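# Hang the necklace behind the lid tabs of a jewelry box

## Task

Drape the necklace behind one or more of the small tabs on the inside of the jewelry box lid so that it hangs down on both sides of that tab and every part of it stays within the box. The box must remain upright, the necklace must stay in place without the robot supporting it, and the robot must release it and withdraw.

## Robot and tools

Robot: two arms, left_arm and right_arm, each with six revolute joints and a parallel gripper. In the shared scene frame the origin sits on the table surface midway between the arms, +x points forward over the table, +z points up, and left_arm is mounted on the +y side. The arm names do not correspond to the left or right of any camera image. Do not knock anything off the table, and do not let the arms collide or press hard against each other.

Tool execute_actions takes {"actions": [...], "pictures": bool}. The list holds at most one item. An empty list sends nothing and just reports the state, with pictures. An action item is {"rows": [[14 numbers], ...], "steps": n}, with 1 to 15 rows and steps from 11 to 15 (default 15; each step is 1/30 s). Row k is applied on step k; if there are fewer rows than steps, the final row repeats. A wait item is {"steps": n} with n up to 300; it sends no command and returns after n steps counted from the previous result, including the time you spent replying. Pictures come back only for an empty list or when "pictures": true. A refused call sends nothing at all.

Each row is one flat list covering both arms, always 14 numbers: left_arm waist, shoulder, elbow, wrist pitch, wrist yaw, wrist roll, opening, then the same seven for right_arm. The joint values are absolute target angles in radians (same form as the Joint positions line), not offsets. Stated ranges per arm: waist -2.618 to 3.054, shoulder 0.000 to 3.142, elbow 0.000 to 3.142, wrist pitch -1.571 to 1.571, wrist yaw -1.571 to 1.571, wrist roll -2.094 to 2.094. True ends may differ by up to 0.036 rad either way. A target more than 0.036 rad beyond a stated end, and farther out than the joint's last reported angle, gets the call refused; a target past the real end is clipped there, and a "joint sent to its limit" line may appear (possibly referring to an earlier action). Missing that line does not prove there is room left. Opening is an absolute value in [-1, 1]: +1 fully open (pads 0.094 m apart), -1 closed.

Motion limits: each step, the target passed to a joint is kept within a lead of its measured angle: 0.202 rad waist, 0.258 shoulder, 0.238 elbow, 0.573 wrist pitch, 0.522 wrist yaw and roll. If an arm's targets would move its gripper over 70 mm from where it is, all its targets are scaled back toward the measured angles. Large moves therefore take several actions. The simulation keeps running while you think and write: arms continue toward the last row sent until they have nearly stopped or a step is HELD; after that only a new action moves them further. Fingers that are still opening or closing keep going. Each result is captured 11 steps before its action finishes; those remaining steps run before your next action begins.

Result lines: the state line gives, for left_arm and right_arm, end_effector_position (metres, scene frame) and end_effector_quat_wxyz. The reported hand position can be off, more so at long reach. The gripper's fingers point along its +z axis and close along its y axis; the reported point lies between the pads, roughly 1 cm behind the tips. Joint positions and Joint velocities list each arm's joints (rad, rad/s) and then the pad gap (m, m/s). grip_measured is the measured opening on the command scale; it can be off by about 1 mm per gripper, consistently within a scene. Away from ±1 the fingers go to where grip_measured would equal your command, so to hold something command roughly 0.03 below grip_measured for a firm grip, less below for a lighter one. Pad force tops out near 50 to 62 N (lower on some grippers, and weaker on parts thinner than about 2 mm); first contact can spike higher. "joint command not followed" means a clearance check altered or blocked joint targets on some steps, while the rest of the row ran. HELD marks steps where your row, or part of it, was not sent. Joint torques follow the Joint positions order without the gripper; they include gravity load, per-unit offsets and scale errors, friction and noise, so treat them loosely. Occasionally something tugs on a held part or nudges a loose object.

Motor heat: holding loads warms motors, even while you are thinking. MOTOR HOT warns from 75 °C. At 90 °C that arm halts for 10 s (that threshold is then disabled on it for 5 minutes, after which 90 °C halts it again). At 100 °C the arm and gripper go limp and drop until cooled. Halts show as OVER-TEMPERATURE FAULT lines. Avoid long static holds under load.

Tool zoom_image: {"camera": name, "region": [x0, y0, x1, y1]} in pixels of that camera's latest full image, origin top-left, region at most 504 by 504. Cameras (all 504x504): cam_head_left, cam_head_right, cam_high (pinhole with radial distortion), cam_left_wrist, cam_right_wrist (fisheye).

Tool finished_scene: {"scene": n} with the number of the scene being ended; irreversible, and it reports whether the goal was met and gives the next task. The goal must hold by itself, so release the necklace and pull the grippers away first. Avoid drops, slips, slams, hard impacts and forceful pushing, and keep the box upright. Sending a reply with no tool call ends everything.

Each tool is called as name(argument=value, ...) on one line, values as JSON.

## Session

execute_actions(actions=[])

Scene clock: 0.00 s of 4800.00 s.
left_arm: end_effector_position=(+0.3435, +0.5138, +0.2095) grip_measured=+1.000 end_effector_quat_wxyz=(+0.362, +0.566, +0.692, +0.262) | right_arm: end_effector_position=(+0.4152, +0.1258, +0.2866) grip_measured=+1.000 end_effector_quat_wxyz=(+0.697, +0.292, +0.605, +0.252)
Joint positions: left_arm=[ 0.851  1.797  1.542 -0.658  0.712  2.016  0.094] | right_arm=[1.024 2.365 1.919 0.69  1.15  0.574 0.094]
Joint velocities: left_arm=[-0.007  0.002 -0.002  0.066  0.022 -0.007  0.   ] | right_arm=[-0.007 -0.007 -0.022  0.007 -0.11   0.051  0.   ]
Joint torques (N m, as the arm reports them, + toward a larger angle): no reading
Motor temperatures (°C, as the motors report them): left_arm=[23 24 23 26 20 23] | right_arm=[24 23 22 24 23 23]

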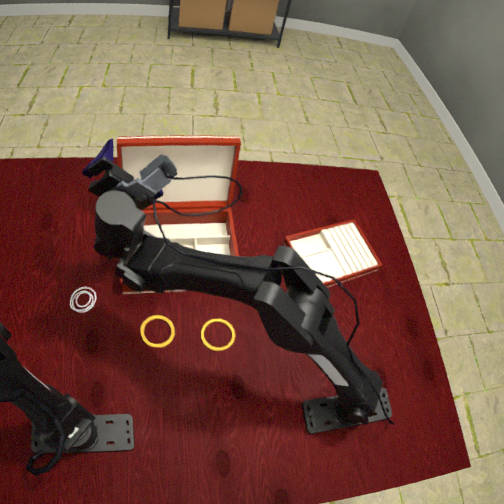

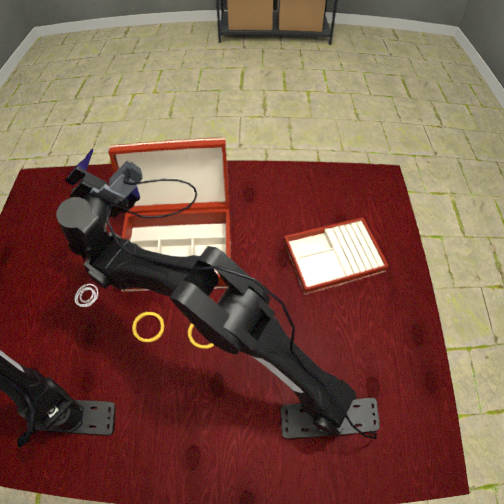

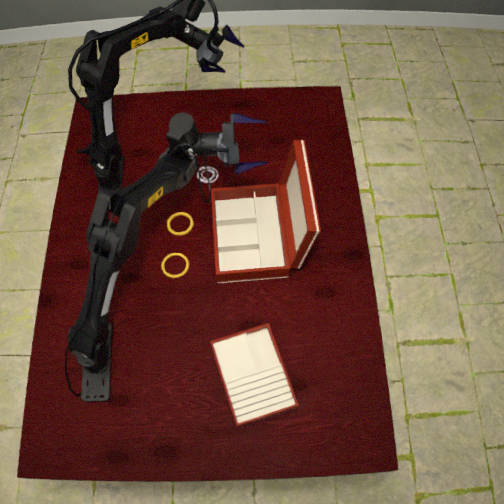

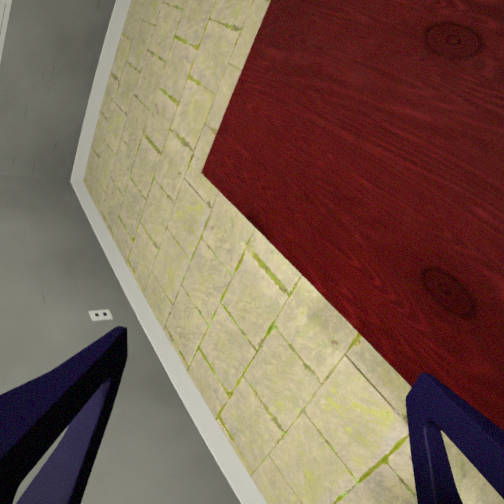

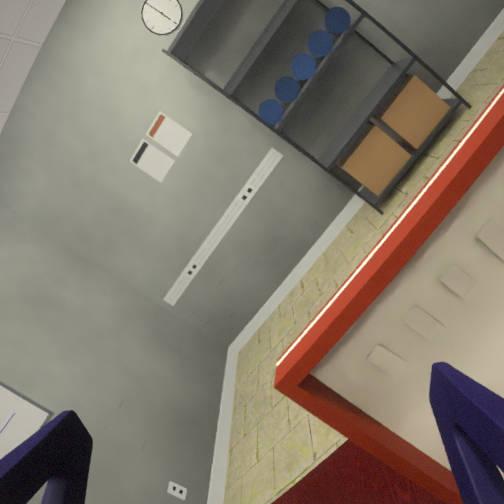

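execute_actions(actions=[{"rows":[[0.851,1.7,1.5,-0.75,0.6,1.7,1,1.024,2.2,1.9,0.6,1.0,0.5,1],[0.851,1.65,1.45,-0.85,0.5,1.4,1,1.0,2.0,1.85,0.4,0.9,0.4,1],[0.8,1.6,1.4,-0.95,0.4,1.1,1,0.95,1.8,1.75,0.2,0.7,0.3,1],[0.75,1.55,1.4,-1.0,0.3,0.8,1,0.85,1.6,1.6,0,0.5,0.2,1],[0.7,1.55,1.4,-1.1,0.2,0.5,1,0.7,1.4,1.45,-0.2,0.3,0.1,1],[0.7,1.55,1.4,-1.15,0.1,0.2,1,0.5,1.2,1.3,-0.4,0.1,0,1],[0.7,1.55,1.4,-1.2,0,0,1,0.3,1.0,1.1,-0.5,0,0,1]],"steps":15}])

execute_actions(actions=[{"steps":30}])

execute_actions(actions=[{"rows":[[0.6,1.55,1.4,-1.25,0,0,0.6,0.1,0.9,1.0,-0.55,0,0,1],[0.45,1.57,1.38,-1.27,0,0,0.2,-0.1,0.8,0.9,-0.6,0,0,1],[0.3,1.6,1.35,-1.27,0,0,-0.2,-0.3,0.7,0.8,-0.65,0,0,1],[0.15,1.62,1.32,-1.24,0,0,-0.5,-0.5,0.6,0.7,-0.7,0,0,1],[0.0,1.645,1.30,-1.21,0,0,-0.6,-0.6,0.5,0.6,-0.7,0,0,1]],"steps":15}])

execute_actions(actions=[{"steps":30}], pictures=true)

Scene clock: 1.93 s of 4800.00 s.
left_arm: end_effector_position=(+0.3094, +0.4993, +0.1983) grip_measured=+1.000 end_effector_quat_wxyz=(+0.327, +0.436, +0.816, +0.195) | right_arm: end_effector_position=(+0.4106, +0.1311, +0.2944) grip_measured=+1.000 end_effector_quat_wxyz=(+0.685, +0.136, +0.684, +0.211)
Joint positions: left_arm=[ 0.838  1.685  1.455 -0.753  0.549  1.694  0.094] | right_arm=[1.003 2.202 1.779 0.47  0.935 0.458 0.094]
Joint velocities: left_arm=[-0.393 -1.365 -0.911 -1.59  -1.868 -2.703  0.   ] | right_arm=[-0.422 -2.342 -2.132 -2.615 -2.967 -1.56   0.   ]
Joint torques (N m, as the arm reports them, + toward a larger angle): left_arm=[ -4.43 -10.69   9.05   1.47   1.    -0.07] | right_arm=[ -9.7  -15.05   4.91   1.84   0.75  -0.03]
Motor temperatures (°C, as the motors report them): left_arm=[23 25 24 26 20 23] | right_arm=[24 25 23 24 23 23]
Steps of this call (steps 1 to 54: nothing new was sent; steps 55 to 58: the first 4 steps of this action). Readings (joint positions):
55: left_arm=[0.851 1.789 1.537 -0.661 0.696 1.972] | right_arm=[1.024 2.352 1.912 0.676 1.132 0.566]
56: left_arm=[0.851 1.768 1.519 -0.675 0.660 1.884] | right_arm=[1.023 2.324 1.890 0.635 1.099 0.547]
58: the state above

Scene clock: 2.93 s of 4800.00 s.
left_arm: end_effector_position=(+0.2112, +0.4480, +0.1714) grip_measured=+1.000 end_effector_quat_wxyz=(+0.123, -0.347, +0.929, +0.042) | right_arm: end_effector_position=(+0.3100, -0.2042, +0.3451) grip_measured=+1.000 end_effector_quat_wxyz=(+0.567, -0.124, +0.809, +0.091)
Joint positions: left_arm=[ 0.691  1.543  1.418 -1.186  0.012  0.018  0.094] | right_arm=[ 0.291  0.99   1.116 -0.472  0.014  0.011  0.094]
Joint velocities: left_arm=[-0.002 -0.002 -0.012 -0.081  0.022 -0.139  0.   ] | right_arm=[-0.017  0.027  0.002 -0.183 -0.125 -0.022  0.   ]
Joint torques (N m, as the arm reports them, + toward a larger angle): left_arm=[ 0.72 -5.1   6.62  0.85 -0.07 -0.11] | right_arm=[ 0.83 -1.1   5.13  2.13 -0.13 -0.08]
Motor temperatures (°C, as the motors report them): left_arm=[23 26 24 26 20 23] | right_arm=[24 26 23 24 23 23]
Kept back: nothing.
Steps of this call (steps 1 to 11: the last 11 steps of your previous action; steps 12 to 30: the robot went on to your last target). Readings (joint positions):
1: left_arm=[0.815 1.642 1.433 -0.814 0.483 1.604] | right_arm=[0.981 2.128 1.714 0.389 0.852 0.408]
2: left_arm=[0.781 1.606 1.425 -0.878 0.411 1.509] | right_arm=[0.949 2.062 1.661 0.321 0.780 0.357]
4: left_arm=[0.713 1.559 1.425 -0.988 0.275 1.315] | right_arm=[0.864 1.940 1.564 0.195 0.648 0.274]
8: left_arm=[0.689 1.543 1.422 -1.109 0.120 0.926] | right_arm=[0.677 1.731 1.393 -0.022 0.429 0.175]
30: the state above

Scene clock: 3.07 s of 4800.00 s.
left_arm: end_effector_position=(+0.2322, +0.4075, +0.1613) grip_measured=-0.041 end_effector_quat_wxyz=(+0.099, -0.283, +0.953, +0.035) | right_arm: end_effector_position=(+0.2954, -0.2672, +0.3056) grip_measured=+1.000 end_effector_quat_wxyz=(+0.552, -0.056, +0.831, +0.043)
Joint positions: left_arm=[ 0.54   1.554  1.4   -1.206 -0.01   0.009  0.045] | right_arm=[ 0.106  0.863  0.958 -0.494 -0.003  0.008  0.094]
Joint velocities: left_arm=[-1.853  0.252 -0.369  0.022  0.037  0.051 -0.422] | right_arm=[-1.37  -1.502 -1.565 -0.637  0.095 -0.051  0.   ]
Joint torques (N m, as the arm reports them, + toward a larger angle): left_arm=[-0.55 -2.49  3.85  0.57  0.12 -0.11] | right_arm=[ 0.35 -2.71  5.87  1.96 -0.11 -0.11]
Motor temperatures (°C, as the motors report them): left_arm=[23 26 24 26 20 23] | right_arm=[24 26 23 24 23 23]
Steps of this call (steps 1 to 4: the first 4 steps of this action). Readings (joint positions):
1: left_arm=[0.683 1.543 1.418 -1.189 0.007 0.015] | right_arm=[0.266 0.982 1.101 -0.466 -0.005 0.009]
2: left_arm=[0.654 1.544 1.417 -1.198 -0.005 0.012] | right_arm=[0.213 0.954 1.064 -0.463 -0.011 0.008]
4: the state above

Scene clock: 4.07 s of 4800.00 s.
left_arm: end_effector_position=(+0.2661, +0.2394, +0.1046) grip_measured=-0.598 end_effector_quat_wxyz=(+0.008, -0.014, +1.000, -0.005) | right_arm: end_effector_position=(+0.1821, -0.4377, +0.1876) grip_measured=+1.000 end_effector_quat_wxyz=(+0.446, +0.249, +0.850, -0.130)
Joint positions: left_arm=[-0.008  1.661  1.308 -1.201  0.011  0.008  0.019] | right_arm=[-0.593  0.519  0.599 -0.684  0.008  0.008  0.094]
Joint velocities: left_arm=[-0.002  0.002  0.002 -0.007  0.007  0.022 -0.001] | right_arm=[-0.022 -0.012 -0.002 -0.037 -0.007 -0.022  0.   ]
Joint torques (N m, as the arm reports them, + toward a larger angle): left_arm=[ 0.64 -7.53  6.98  0.42 -0.09 -0.1 ] | right_arm=[-0.62  0.18  6.1   1.94 -0.14 -0.08]
Motor temperatures (°C, as the motors report them): left_arm=[23 26 25 26 20 23] | right_arm=[24 25 23 25 23 23]
Kept back: nothing.
Steps of this call (steps 1 to 11: the last 11 steps of your previous action; steps 12 to 30: the robot went on to your last target). Readings (joint positions):
1: left_arm=[0.476 1.567 1.385 -1.204 -0.009 0.009] | right_arm=[0.058 0.810 0.903 -0.517 -0.002 0.008]
2: left_arm=[0.412 1.585 1.369 -1.202 -0.008 0.009] | right_arm=[0.008 0.753 0.847 -0.536 -0.001 0.008]
4: left_arm=[0.279 1.626 1.337 -1.199 -0.007 0.009] | right_arm=[-0.099 0.636 0.734 -0.573 -0.001 0.008]
8: left_arm=[0.020 1.663 1.308 -1.199 0.005 0.008] | right_arm=[-0.386 0.519 0.606 -0.664 -0.000 0.008]
30: the state above
All arms were judged still, so your last target was given up. Only a new action makes them travel on or press farther. Fingers that are still opening or closing keep moving.

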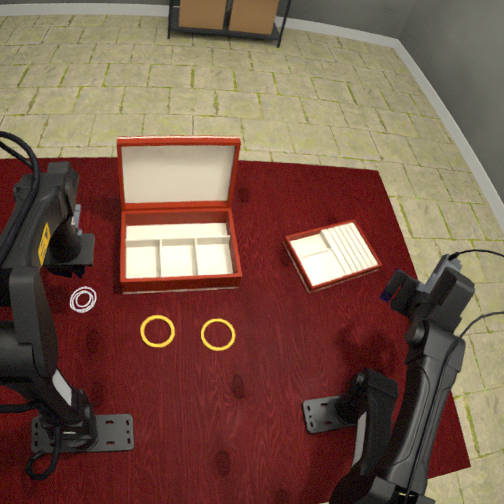

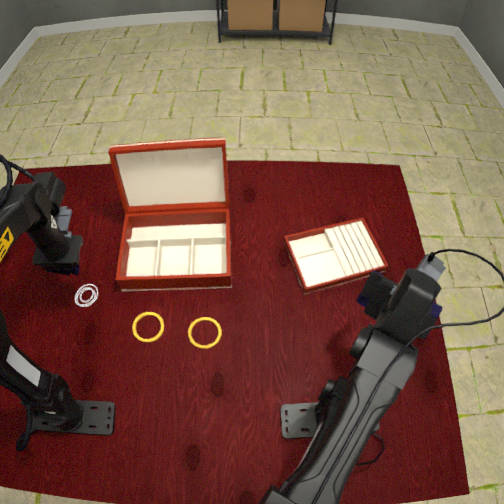

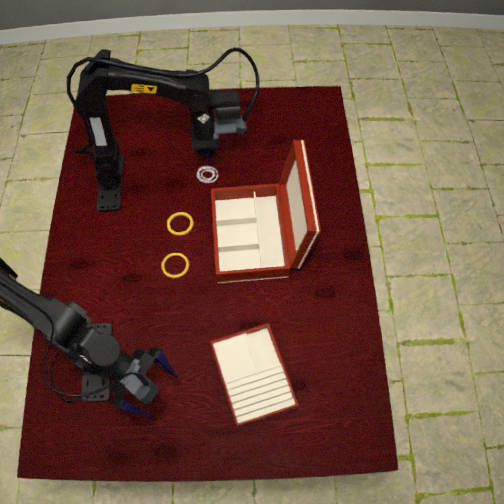

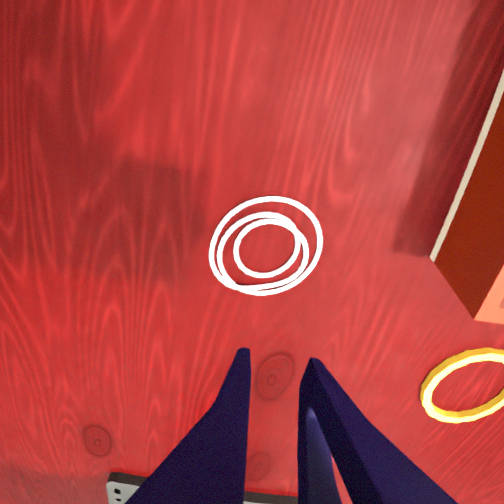

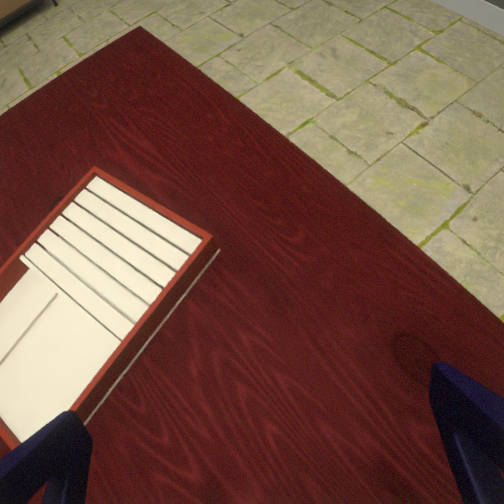

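execute_actions(actions=[{"rows":[[-0.03,1.64,1.25,-1.17,0,0,-0.65,-0.6,0.5,0.6,-0.7,0,0,1],[-0.06,1.63,1.18,-1.12,0,0,-0.7,-0.6,0.5,0.6,-0.7,0,0,1],[-0.09,1.61,1.11,-1.07,0,0,-0.72,-0.6,0.5,0.6,-0.7,0,0,1],[-0.11,1.60,1.05,-1.01,0,0,-0.74,-0.6,0.5,0.6,-0.7,0,0,1],[-0.115,1.59,0.99,-0.96,0,0,-0.74,-0.6,0.5,0.6,-0.7,0,0,1]],"steps":15}])

execute_actions(actions=[{"steps":20}], pictures=true)

Scene clock: 5.63 s of 4800.00 s.
left_arm: end_effector_position=(+0.2557, +0.2294, +0.0850) grip_measured=-0.728 end_effector_quat_wxyz=(+0.011, +0.004, +1.000, -0.002) | right_arm: end_effector_position=(+0.1821, -0.4377, +0.1876) grip_measured=+1.000 end_effector_quat_wxyz=(+0.446, +0.249, +0.850, -0.130)
Joint positions: left_arm=[-0.046  1.628  1.193 -1.115  0.004  0.007  0.013] | right_arm=[-0.593  0.519  0.599 -0.684  0.008  0.008  0.094]
Joint velocities: left_arm=[-0.652 -0.457 -1.668  1.018 -0.037  0.007 -0.022] | right_arm=[ 0.007 -0.007 -0.002 -0.066 -0.007  0.022  0.   ]
Joint torques (N m, as the arm reports them, + toward a larger angle): left_arm=[-1.75 -6.12  3.93  0.06  0.05 -0.1 ] | right_arm=[-0.59  0.19  6.28  1.96 -0.09 -0.11]
Motor temperatures (°C, as the motors report them): left_arm=[23 26 25 26 20 23] | right_arm=[24 25 24 25 23 23]
Steps of this call (steps 1 to 43: nothing new was sent; steps 44 to 47: the first 4 steps of this action). Readings (joint positions):
44: left_arm=[-0.009 1.660 1.303 -1.196 0.010 0.008] | right_arm=[-0.593 0.519 0.599 -0.684 0.008 0.008]
45: left_arm=[-0.014 1.655 1.284 -1.178 0.008 0.008] | right_arm=[-0.593 0.519 0.599 -0.684 0.008 0.008]
47: the state above

Scene clock: 6.30 s of 4800.00 s.
left_arm: end_effector_position=(+0.2240, +0.2110, +0.0400) grip_measured=-0.738 end_effector_quat_wxyz=(-0.015, +0.040, +0.999, -0.002) | right_arm: end_effector_position=(+0.1822, -0.4377, +0.1876) grip_measured=+1.000 end_effector_quat_wxyz=(+0.446, +0.249, +0.850, -0.129)
Joint positions: left_arm=[-0.116  1.609  0.986 -0.977  0.005  0.007  0.012] | right_arm=[-0.593  0.519  0.599 -0.684  0.007  0.008  0.094]
Joint velocities: left_arm=[-0.002 -0.017 -0.012 -0.022 -0.051  0.022 -0.001] | right_arm=[-0.012 -0.017  0.007  0.066 -0.11  -0.066  0.   ]
Joint torques (N m, as the arm reports them, + toward a larger angle): left_arm=[ 0.13 -6.89  7.45  0.59 -0.03 -0.1 ] | right_arm=[-0.48  0.06  6.21  1.9  -0.1  -0.1 ]
Motor temperatures (°C, as the motors report them): left_arm=[23 27 25 26 20 23] | right_arm=[24 25 24 25 23 23]
Kept back: nothing.
Steps of this call (steps 1 to 11: the last 11 steps of your previous action; steps 12 to 20: the robot went on to your last target). Readings (joint positions):
1: left_arm=[-0.070 1.616 1.133 -1.082 0.004 0.007] | right_arm=[-0.593 0.519 0.599 -0.684 0.008 0.008]
2: left_arm=[-0.092 1.609 1.078 -1.059 0.004 0.007] | right_arm=[-0.593 0.519 0.599 -0.684 0.007 0.008]
4: left_arm=[-0.115 1.609 1.006 -1.045 0.005 0.007] | right_arm=[-0.593 0.519 0.599 -0.684 0.007 0.008]
8: left_arm=[-0.116 1.609 0.986 -1.020 0.005 0.007] | right_arm=[-0.593 0.519 0.599 -0.684 0.007 0.008]
20: the state above

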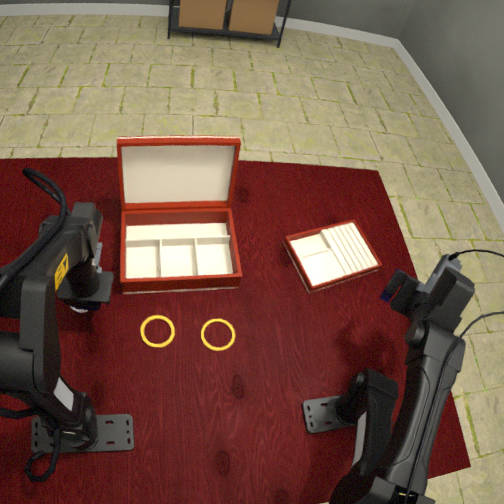

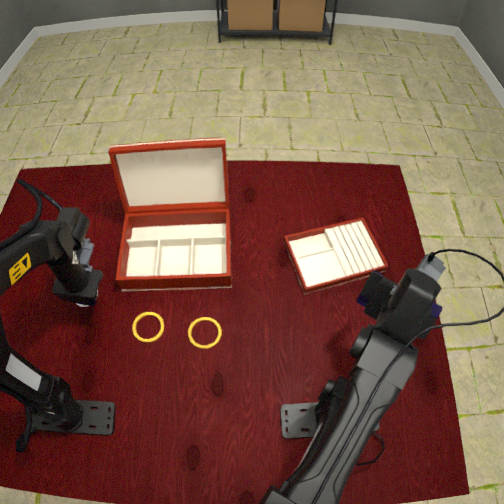

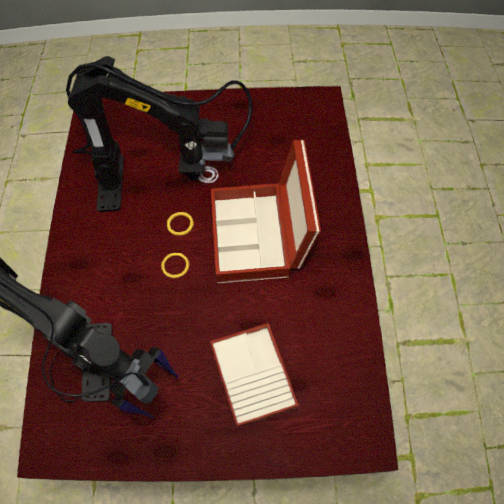

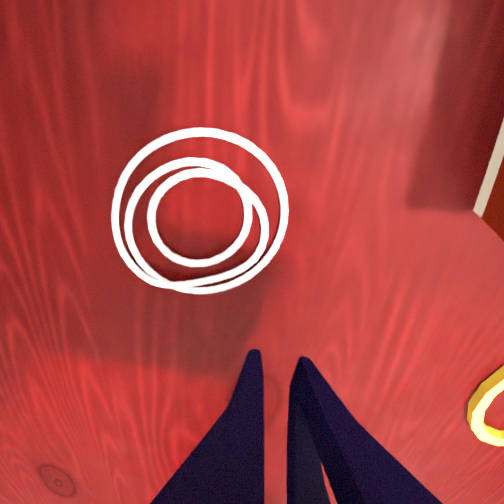

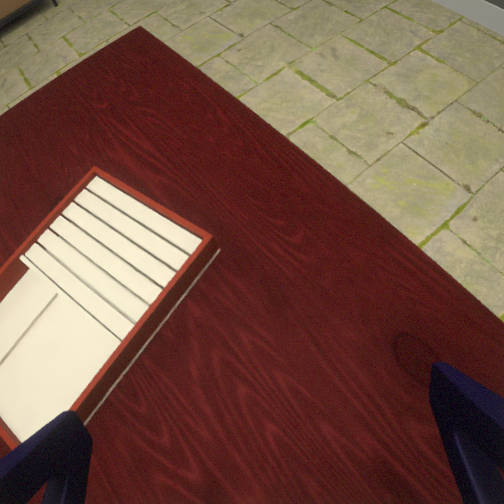

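execute_actions(actions=[{"rows":[[-0.12,1.63,0.995,-0.94,0,0,-0.74,-0.6,0.5,0.6,-0.7,0,0,1],[-0.123,1.65,1.0,-0.91,0,0,-0.74,-0.6,0.5,0.6,-0.7,0,0,1],[-0.125,1.665,1.0,-0.89,0,0,-0.74,-0.6,0.5,0.6,-0.7,0,0,1],[-0.125,1.675,1.0,-0.88,0,0,-0.74,-0.6,0.5,0.6,-0.7,0,0,1]],"steps":15}])

execute_actions(actions=[{"steps":15}], pictures=true)

Scene clock: 7.37 s of 4800.00 s.
left_arm: end_effector_position=(+0.2300, +0.2105, +0.0351) grip_measured=-0.738 end_effector_quat_wxyz=(-0.009, +0.040, +0.999, -0.002) | right_arm: end_effector_position=(+0.1822, -0.4377, +0.1876) grip_measured=+1.000 end_effector_quat_wxyz=(+0.446, +0.249, +0.850, -0.129)
Joint positions: left_arm=[-0.116  1.629  0.986 -0.946  0.005  0.007  0.012] | right_arm=[-0.593  0.519  0.599 -0.684  0.007  0.008  0.094]
Joint velocities: left_arm=[-0.012  0.364 -0.042  0.374  0.037 -0.037 -0.   ] | right_arm=[-0.012 -0.007 -0.017  0.007  0.037 -0.037  0.   ]
Joint torques (N m, as the arm reports them, + toward a larger angle): left_arm=[-0.61 -3.86  8.28  0.56 -0.03 -0.1 ] | right_arm=[-0.54  0.39  6.29  1.97 -0.12 -0.1 ]
Motor temperatures (°C, as the motors report them): left_arm=[23 27 25 26 20 23] | right_arm=[24 25 24 25 23 23]
Steps of this call (steps 1 to 15: the robot went on to your last target; steps 16 to 28: nothing new was sent; steps 29 to 32: the first 4 steps of this action). Readings (joint positions):
29: left_arm=[-0.116 1.609 0.986 -0.974 0.005 0.007] | right_arm=[-0.593 0.519 0.599 -0.684 0.007 0.008]
30: left_arm=[-0.116 1.612 0.986 -0.969 0.005 0.007] | right_arm=[-0.593 0.519 0.599 -0.684 0.007 0.008]
32: the state above

Scene clock: 7.87 s of 4800.00 s.
left_arm: end_effector_position=(+0.2391, +0.2099, +0.0255) grip_measured=-0.738 end_effector_quat_wxyz=(-0.003, +0.040, +0.999, -0.003) | right_arm: end_effector_position=(+0.1822, -0.4377, +0.1876) grip_measured=+1.000 end_effector_quat_wxyz=(+0.446, +0.249, +0.850, -0.129)
Joint positions: left_arm=[-0.116  1.667  0.986 -0.896  0.005  0.007  0.012] | right_arm=[-0.593  0.519  0.599 -0.684  0.007  0.008  0.094]
Joint velocities: left_arm=[-0.002  0.012 -0.007  0.022 -0.051 -0.007  0.001] | right_arm=[-0.017  0.007  0.007 -0.007 -0.051  0.051  0.   ]
Joint torques (N m, as the arm reports them, + toward a larger angle): left_arm=[-0.61 -5.33  8.2   0.62 -0.03 -0.1 ] | right_arm=[-0.61  0.13  6.35  1.97 -0.1  -0.09]
Motor temperatures (°C, as the motors report them): left_arm=[23 27 25 26 20 23] | right_arm=[24 25 24 25 23 23]
Kept back: nothing.
Steps of this call (steps 1 to 11: the last 11 steps of your previous action; steps 12 to 15: the robot went on to your last target). Readings (joint positions):
1: left_arm=[-0.116 1.641 0.986 -0.934 0.005 0.007] | right_arm=[-0.593 0.519 0.599 -0.684 0.007 0.008]
2: left_arm=[-0.116 1.653 0.986 -0.925 0.005 0.007] | right_arm=[-0.593 0.519 0.599 -0.684 0.007 0.008]
4: left_arm=[-0.116 1.666 0.986 -0.914 0.005 0.007] | right_arm=[-0.593 0.519 0.599 -0.684 0.007 0.008]
8: left_arm=[-0.116 1.667 0.986 -0.902 0.005 0.007] | right_arm=[-0.593 0.519 0.599 -0.684 0.007 0.008]
15: the state above

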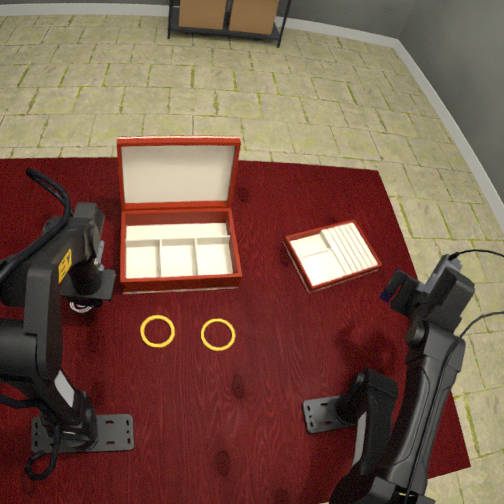

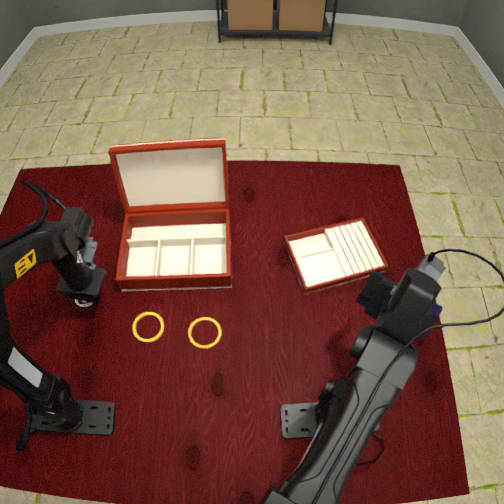

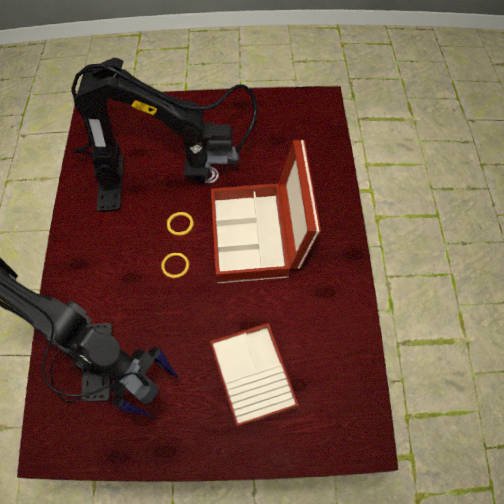

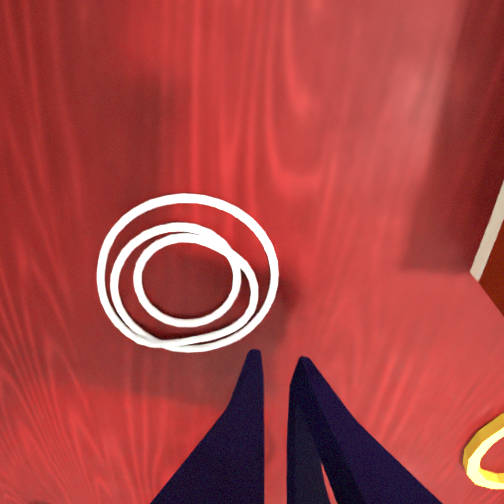

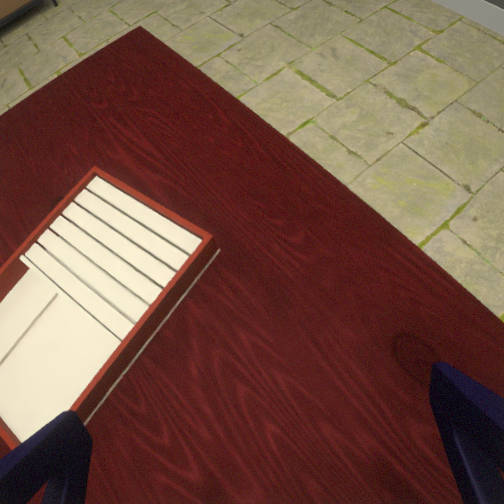

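execute_actions(actions=[{"rows":[[-0.11,1.66,1.05,-0.93,0,0.2,-0.8,-0.6,0.5,0.6,-0.7,0,0,1],[-0.09,1.67,1.10,-0.95,0,0.45,-0.82,-0.6,0.5,0.6,-0.7,0,0,1],[-0.07,1.69,1.14,-0.96,0,0.7,-0.82,-0.6,0.5,0.6,-0.7,0,0,1],[-0.05,1.72,1.17,-0.96,0,0.95,-0.82,-0.6,0.5,0.6,-0.7,0,0,1],[-0.03,1.75,1.19,-0.96,0,1.2,-0.82,-0.6,0.5,0.6,-0.7,0,0,1],[-0.015,1.78,1.21,-0.96,0,1.45,-0.82,-0.6,0.5,0.6,-0.7,0,0,1],[-0.005,1.80,1.215,-0.955,0,1.57,-0.82,-0.6,0.5,0.6,-0.7,0,0,1],[-0.005,1.81,1.215,-0.95,0,1.57,-0.82,-0.6,0.5,0.6,-0.7,0,0,1]],"steps":15}])

execute_actions(actions=[{"steps":25}], pictures=true)

Scene clock: 12.70 s of 4800.00 s.
left_arm: end_effector_position=(+0.2527, +0.2140, +0.0405) grip_measured=-0.818 end_effector_quat_wxyz=(+0.004, +0.173, +0.985, -0.002) | right_arm: end_effector_position=(+0.1822, -0.4377, +0.1876) grip_measured=+1.000 end_effector_quat_wxyz=(+0.446, +0.249, +0.850, -0.129)
Joint positions: left_arm=[-0.099  1.679  1.065 -0.949  0.006  0.294  0.009] | right_arm=[-0.593  0.519  0.599 -0.684  0.007  0.008  0.094]
Joint velocities: left_arm=[ 0.349  0.271  1.14  -0.359  0.022  2.821 -0.001] | right_arm=[-0.007 -0.012 -0.007  0.007 -0.037  0.007  0.   ]
Joint torques (N m, as the arm reports them, + toward a larger angle): left_arm=[ 2.03 -4.41 10.36  0.92 -0.03 -0.03] | right_arm=[-0.53  0.11  6.21  1.95 -0.15 -0.1 ]
Motor temperatures (°C, as the motors report them): left_arm=[23 27 26 26 20 23] | right_arm=[24 24 25 25 23 23]
Steps of this call (steps 1 to 15: the robot went on to your last target; steps 16 to 90: nothing new was sent; then 1.70 s passed at rest; steps 91 to 94: the first 4 steps of this action). Readings (joint positions):
91: left_arm=[-0.116 1.667 0.991 -0.901 0.005 0.034] | right_arm=[-0.593 0.519 0.599 -0.684 0.007 0.008]
92: left_arm=[-0.115 1.668 1.004 -0.915 0.005 0.102] | right_arm=[-0.593 0.519 0.599 -0.684 0.007 0.008]
94: the state above

Scene clock: 13.53 s of 4800.00 s.
left_arm: end_effector_position=(+0.2937, +0.2435, +0.0385) grip_measured=-0.818 end_effector_quat_wxyz=(+0.013, +0.685, +0.728, +0.013) | right_arm: end_effector_position=(+0.1822, -0.4377, +0.1876) grip_measured=+1.000 end_effector_quat_wxyz=(+0.446, +0.249, +0.850, -0.129)
Joint positions: left_arm=[-0.004  1.804  1.205 -0.935 -0.     1.551  0.009] | right_arm=[-0.593  0.519  0.599 -0.684  0.007  0.008  0.094]
Joint velocities: left_arm=[-0.007 -0.002  0.017  0.007  0.022  0.037 -0.   ] | right_arm=[-0.007 -0.002 -0.002  0.022 -0.022 -0.022  0.   ]
Joint torques (N m, as the arm reports them, + toward a larger angle): left_arm=[ 0.02 -6.95  8.26  0.42  0.04  0.03] | right_arm=[-0.61  0.14  6.06  1.95 -0.08 -0.06]
Motor temperatures (°C, as the motors report them): left_arm=[23 27 26 26 20 23] | right_arm=[24 24 25 26 23 23]
Kept back: nothing.
Steps of this call (steps 1 to 11: the last 11 steps of your previous action; steps 12 to 25: the robot went on to your last target). Readings (joint positions):
1: left_arm=[-0.083 1.692 1.104 -0.953 0.006 0.392] | right_arm=[-0.593 0.519 0.599 -0.684 0.007 0.008]
2: left_arm=[-0.065 1.710 1.142 -0.952 0.006 0.490] | right_arm=[-0.593 0.519 0.599 -0.684 0.007 0.008]
4: left_arm=[-0.029 1.750 1.194 -0.939 0.005 0.686] | right_arm=[-0.593 0.519 0.599 -0.684 0.007 0.008]
8: left_arm=[-0.004 1.798 1.205 -0.932 -0.000 1.076] | right_arm=[-0.593 0.519 0.599 -0.684 0.007 0.008]
25: the state above

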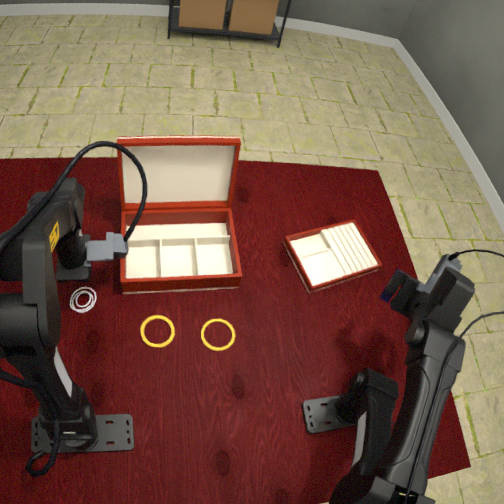

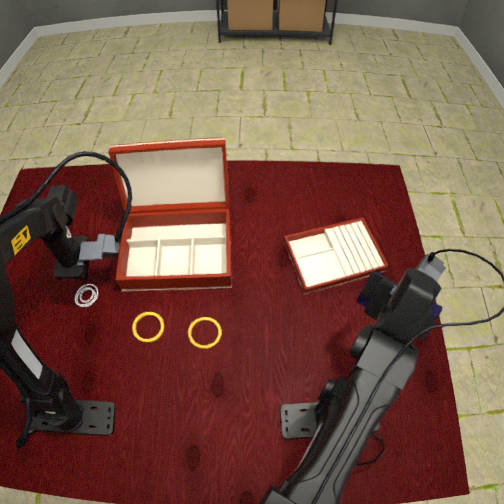

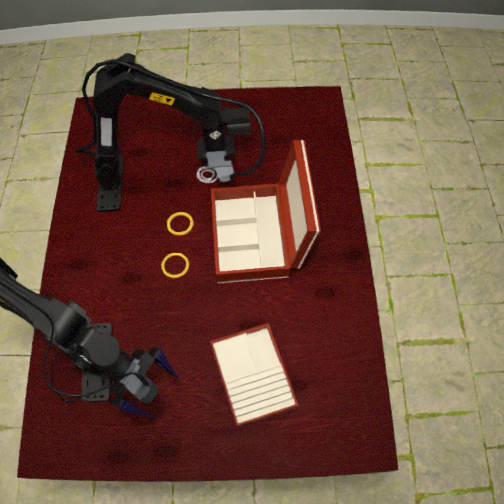

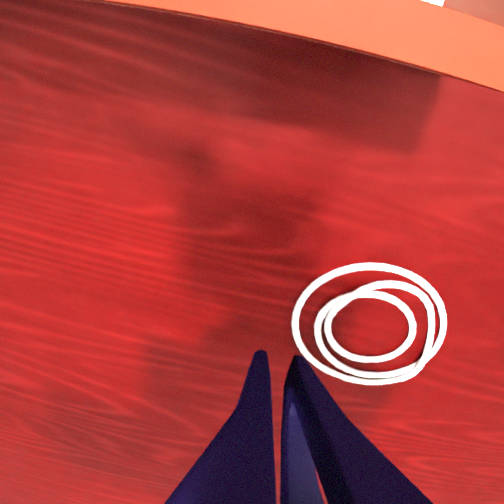

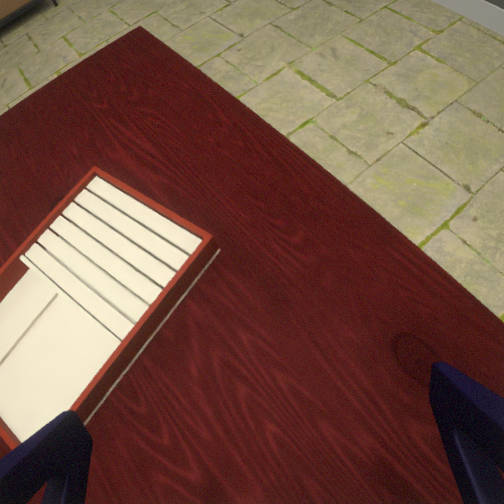

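execute_actions(actions=[{"rows":[[0.005,1.81,1.19,-0.94,0,1.57,-0.82,-0.6,0.5,0.6,-0.7,0,0,1],[0.015,1.813,1.175,-0.93,0,1.57,-0.82,-0.6,0.5,0.6,-0.7,0,0,1],[0.022,1.816,1.16,-0.92,0,1.57,-0.82,-0.6,0.5,0.6,-0.7,0,0,1],[0.028,1.818,1.145,-0.905,0,1.57,-0.82,-0.6,0.5,0.6,-0.7,0,0,1]],"steps":15}])

execute_actions(actions=[{"steps":15}], pictures=true)

Scene clock: 15.03 s of 4800.00 s.
left_arm: end_effector_position=(+0.2928, +0.2456, +0.0364) grip_measured=-0.818 end_effector_quat_wxyz=(+0.012, +0.687, +0.726, +0.013) | right_arm: end_effector_position=(+0.1822, -0.4377, +0.1876) grip_measured=+1.000 end_effector_quat_wxyz=(+0.446, +0.249, +0.850, -0.129)
Joint positions: left_arm=[ 0.002  1.804  1.196 -0.926 -0.     1.562  0.009] | right_arm=[-0.593  0.519  0.599 -0.684  0.007  0.008  0.094]
Joint velocities: left_arm=[ 0.134 -0.002 -0.276  0.154  0.037 -0.007 -0.   ] | right_arm=[-0.012  0.012  0.007 -0.007  0.022  0.051  0.   ]
Joint torques (N m, as the arm reports them, + toward a larger angle): left_arm=[ 1.38 -6.31  4.26  0.42  0.06  0.03] | right_arm=[-0.44  0.22  6.14  1.95 -0.11 -0.09]
Motor temperatures (°C, as the motors report them): left_arm=[23 28 27 26 20 23] | right_arm=[24 24 25 26 23 23]
Steps of this call (steps 1 to 30: the robot went on to your last target; steps 31 to 41: nothing new was sent; steps 42 to 45: the first 4 steps of this action). Readings (joint positions):
42: left_arm=[-0.004 1.804 1.205 -0.935 -0.000 1.561] | right_arm=[-0.593 0.519 0.599 -0.684 0.007 0.008]
43: left_arm=[-0.004 1.804 1.205 -0.935 -0.000 1.561] | right_arm=[-0.593 0.519 0.599 -0.684 0.007 0.008]
45: the state above

Scene clock: 15.53 s of 4800.00 s.
left_arm: end_effector_position=(+0.2844, +0.2510, +0.0286) grip_measured=-0.818 end_effector_quat_wxyz=(+0.005, +0.681, +0.733, +0.006) | right_arm: end_effector_position=(+0.1822, -0.4377, +0.1876) grip_measured=+1.000 end_effector_quat_wxyz=(+0.446, +0.249, +0.850, -0.129)
Joint positions: left_arm=[ 0.02   1.804  1.163 -0.913 -0.001  1.562  0.009] | right_arm=[-0.593  0.519  0.599 -0.684  0.007  0.008  0.094]
Joint velocities: left_arm=[-0.007 -0.007 -0.007 -0.022 -0.022  0.007  0.001] | right_arm=[ 0.002  0.002 -0.012 -0.022  0.037 -0.11   0.   ]
Joint torques (N m, as the arm reports them, + toward a larger angle): left_arm=[ 0.63 -6.21  5.63  0.56  0.03  0.03] | right_arm=[-0.62  0.08  6.36  1.94 -0.15 -0.07]
Motor temperatures (°C, as the motors report them): left_arm=[23 28 27 26 20 23] | right_arm=[24 24 25 26 23 23]
Kept back: nothing.
Steps of this call (steps 1 to 11: the last 11 steps of your previous action; steps 12 to 15: the robot went on to your last target). Readings (joint positions):
1: left_arm=[0.008 1.804 1.187 -0.920 -0.000 1.562] | right_arm=[-0.593 0.519 0.599 -0.684 0.007 0.008]
2: left_arm=[0.012 1.804 1.177 -0.918 -0.001 1.562] | right_arm=[-0.593 0.519 0.599 -0.684 0.007 0.008]
4: left_arm=[0.019 1.804 1.166 -0.918 -0.001 1.562] | right_arm=[-0.593 0.519 0.599 -0.684 0.007 0.008]
8: left_arm=[0.020 1.804 1.163 -0.916 -0.001 1.562] | right_arm=[-0.593 0.519 0.599 -0.684 0.007 0.008]
15: the state above

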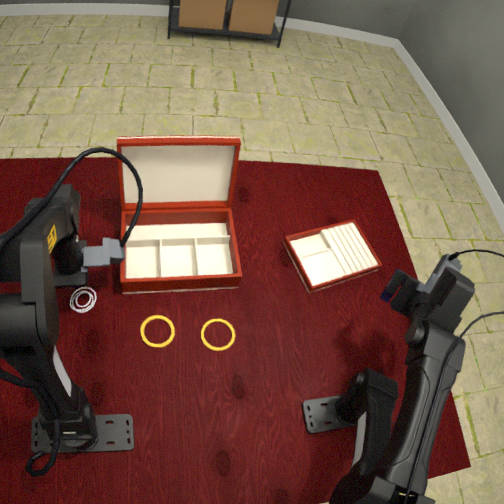

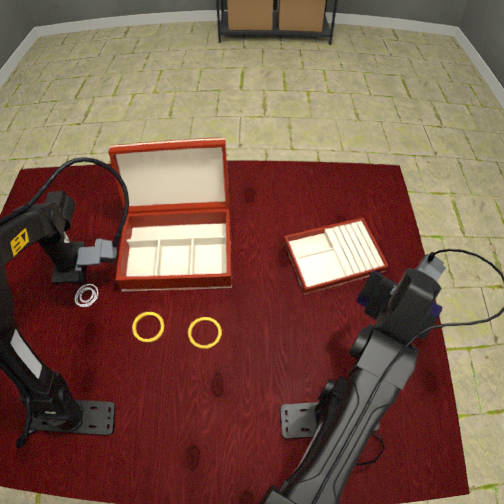

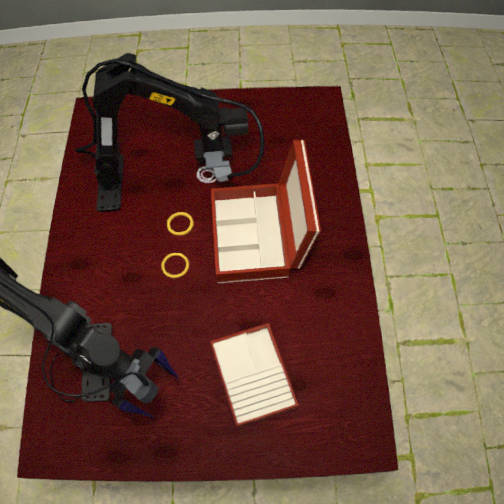

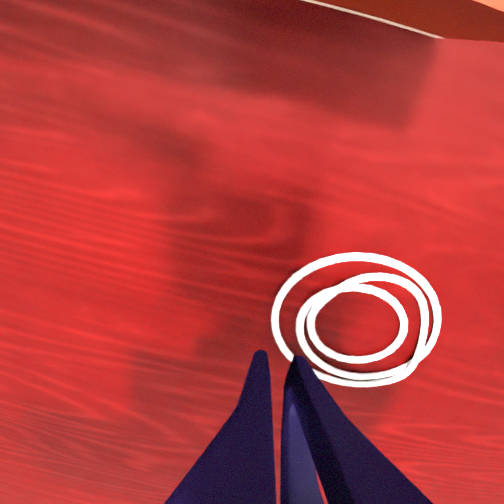

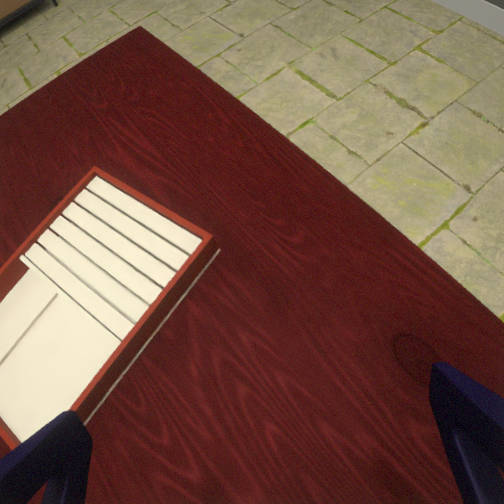

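execute_actions(actions=[{"rows":[[0.01,1.825,1.145,-0.9,0,1.57,-0.82,-0.6,0.5,0.6,-0.7,0,0,1],[0.0,1.835,1.145,-0.895,0,1.57,-0.82,-0.6,0.5,0.6,-0.7,0,0,1],[-0.005,1.845,1.145,-0.89,0,1.57,-0.82,-0.6,0.5,0.6,-0.7,0,0,1]],"steps":15}])

execute_actions(actions=[{"steps":15}], pictures=true)

Scene clock: 16.43 s of 4800.00 s.
left_arm: end_effector_position=(+0.2855, +0.2492, +0.0258) grip_measured=-0.818 end_effector_quat_wxyz=(+0.004, +0.683, +0.731, +0.006) | right_arm: end_effector_position=(+0.1822, -0.4377, +0.1876) grip_measured=+1.000 end_effector_quat_wxyz=(+0.446, +0.249, +0.850, -0.129)
Joint positions: left_arm=[ 0.014  1.814  1.163 -0.906 -0.001  1.562  0.009] | right_arm=[-0.593  0.519  0.599 -0.684  0.007  0.008  0.094]
Joint velocities: left_arm=[-0.1    0.164 -0.002  0.095 -0.051 -0.022 -0.   ] | right_arm=[-0.012 -0.012 -0.007 -0.037 -0.037  0.081  0.   ]
Joint torques (N m, as the arm reports them, + toward a larger angle): left_arm=[-0.92 -5.8   5.67  0.56  0.04  0.04] | right_arm=[-0.55  0.02  6.18  1.94 -0.12 -0.1 ]
Motor temperatures (°C, as the motors report them): left_arm=[23 28 27 26 20 23] | right_arm=[24 24 25 26 23 23]
Steps of this call (steps 1 to 15: the robot went on to your last target; steps 16 to 23: nothing new was sent; steps 24 to 27: the first 4 steps of this action). Readings (joint positions):
24: left_arm=[0.020 1.804 1.163 -0.912 -0.001 1.562] | right_arm=[-0.593 0.519 0.599 -0.684 0.007 0.008]
25: left_arm=[0.019 1.806 1.163 -0.911 -0.001 1.562] | right_arm=[-0.593 0.519 0.599 -0.684 0.007 0.008]
27: the state above

Scene clock: 16.93 s of 4800.00 s.
left_arm: end_effector_position=(+0.2858, +0.2461, +0.0202) grip_measured=-0.818 end_effector_quat_wxyz=(+0.001, +0.686, +0.727, +0.002) | right_arm: end_effector_position=(+0.1822, -0.4377, +0.1876) grip_measured=+1.000 end_effector_quat_wxyz=(+0.446, +0.249, +0.850, -0.129)
Joint positions: left_arm=[ 0.004  1.832  1.163 -0.898 -0.001  1.562  0.009] | right_arm=[-0.593  0.519  0.599 -0.684  0.007  0.008  0.094]
Joint velocities: left_arm=[-0.017 -0.012 -0.012  0.007  0.037  0.007  0.001] | right_arm=[ 0.012 -0.007  0.012  0.022  0.007  0.051  0.   ]
Joint torques (N m, as the arm reports them, + toward a larger angle): left_arm=[-0.62 -6.56  5.53  0.57  0.05  0.03] | right_arm=[-0.67  0.15  6.27  1.96 -0.1  -0.05]
Motor temperatures (°C, as the motors report them): left_arm=[23 28 27 26 20 23] | right_arm=[24 24 25 26 23 23]
Kept back: nothing.
Steps of this call (steps 1 to 11: the last 11 steps of your previous action; steps 12 to 15: the robot went on to your last target). Readings (joint positions):
1: left_arm=[0.011 1.820 1.163 -0.904 -0.001 1.562] | right_arm=[-0.593 0.519 0.599 -0.684 0.007 0.008]
2: left_arm=[0.008 1.825 1.163 -0.902 -0.001 1.562] | right_arm=[-0.593 0.519 0.599 -0.684 0.007 0.008]
4: left_arm=[0.004 1.832 1.163 -0.901 -0.001 1.562] | right_arm=[-0.593 0.519 0.599 -0.684 0.007 0.008]
8: left_arm=[0.004 1.832 1.163 -0.899 -0.001 1.562] | right_arm=[-0.593 0.519 0.599 -0.684 0.007 0.008]
15: the state above

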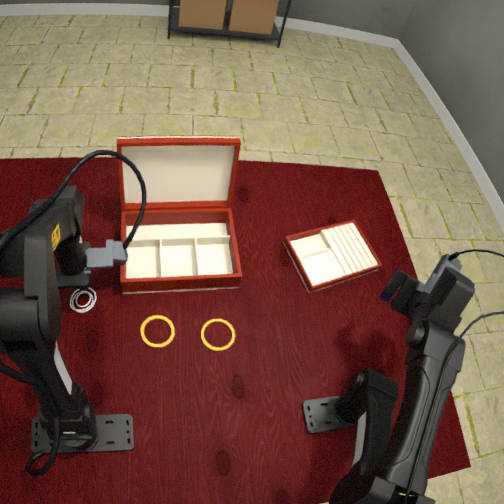

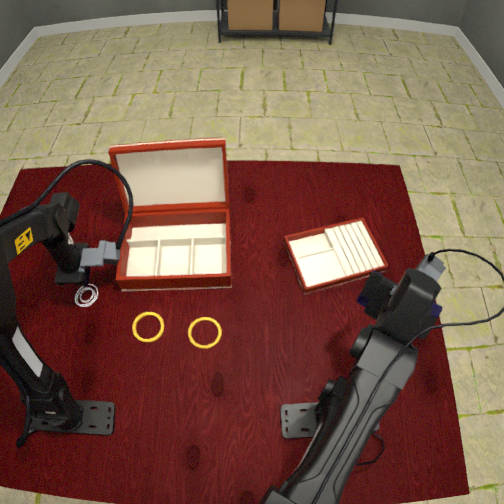

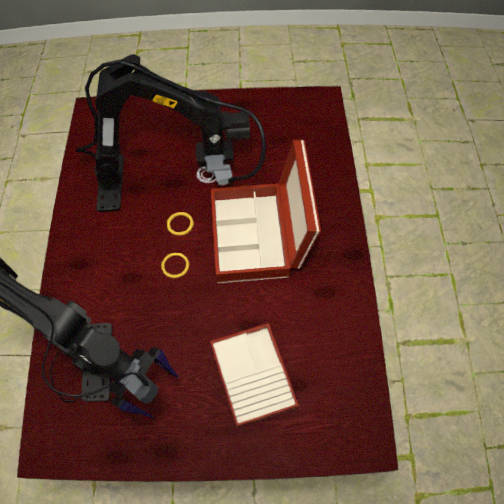

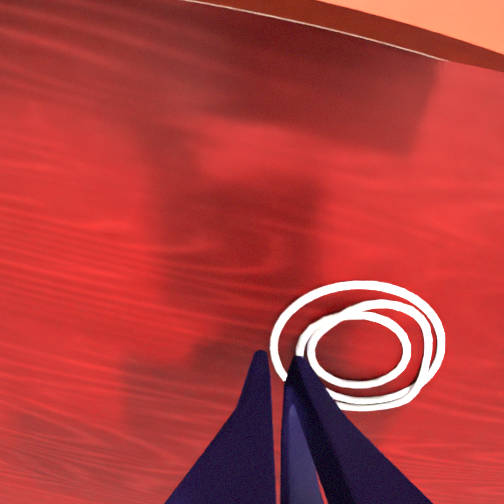

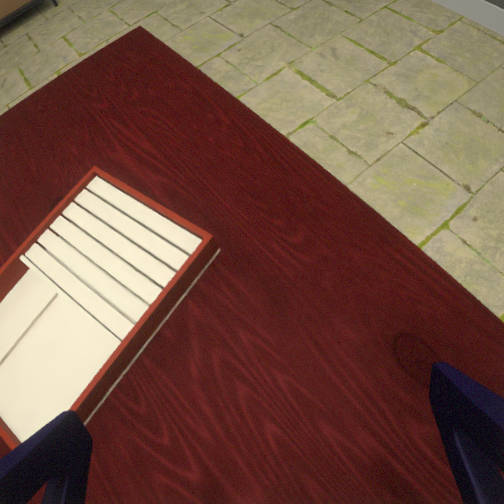

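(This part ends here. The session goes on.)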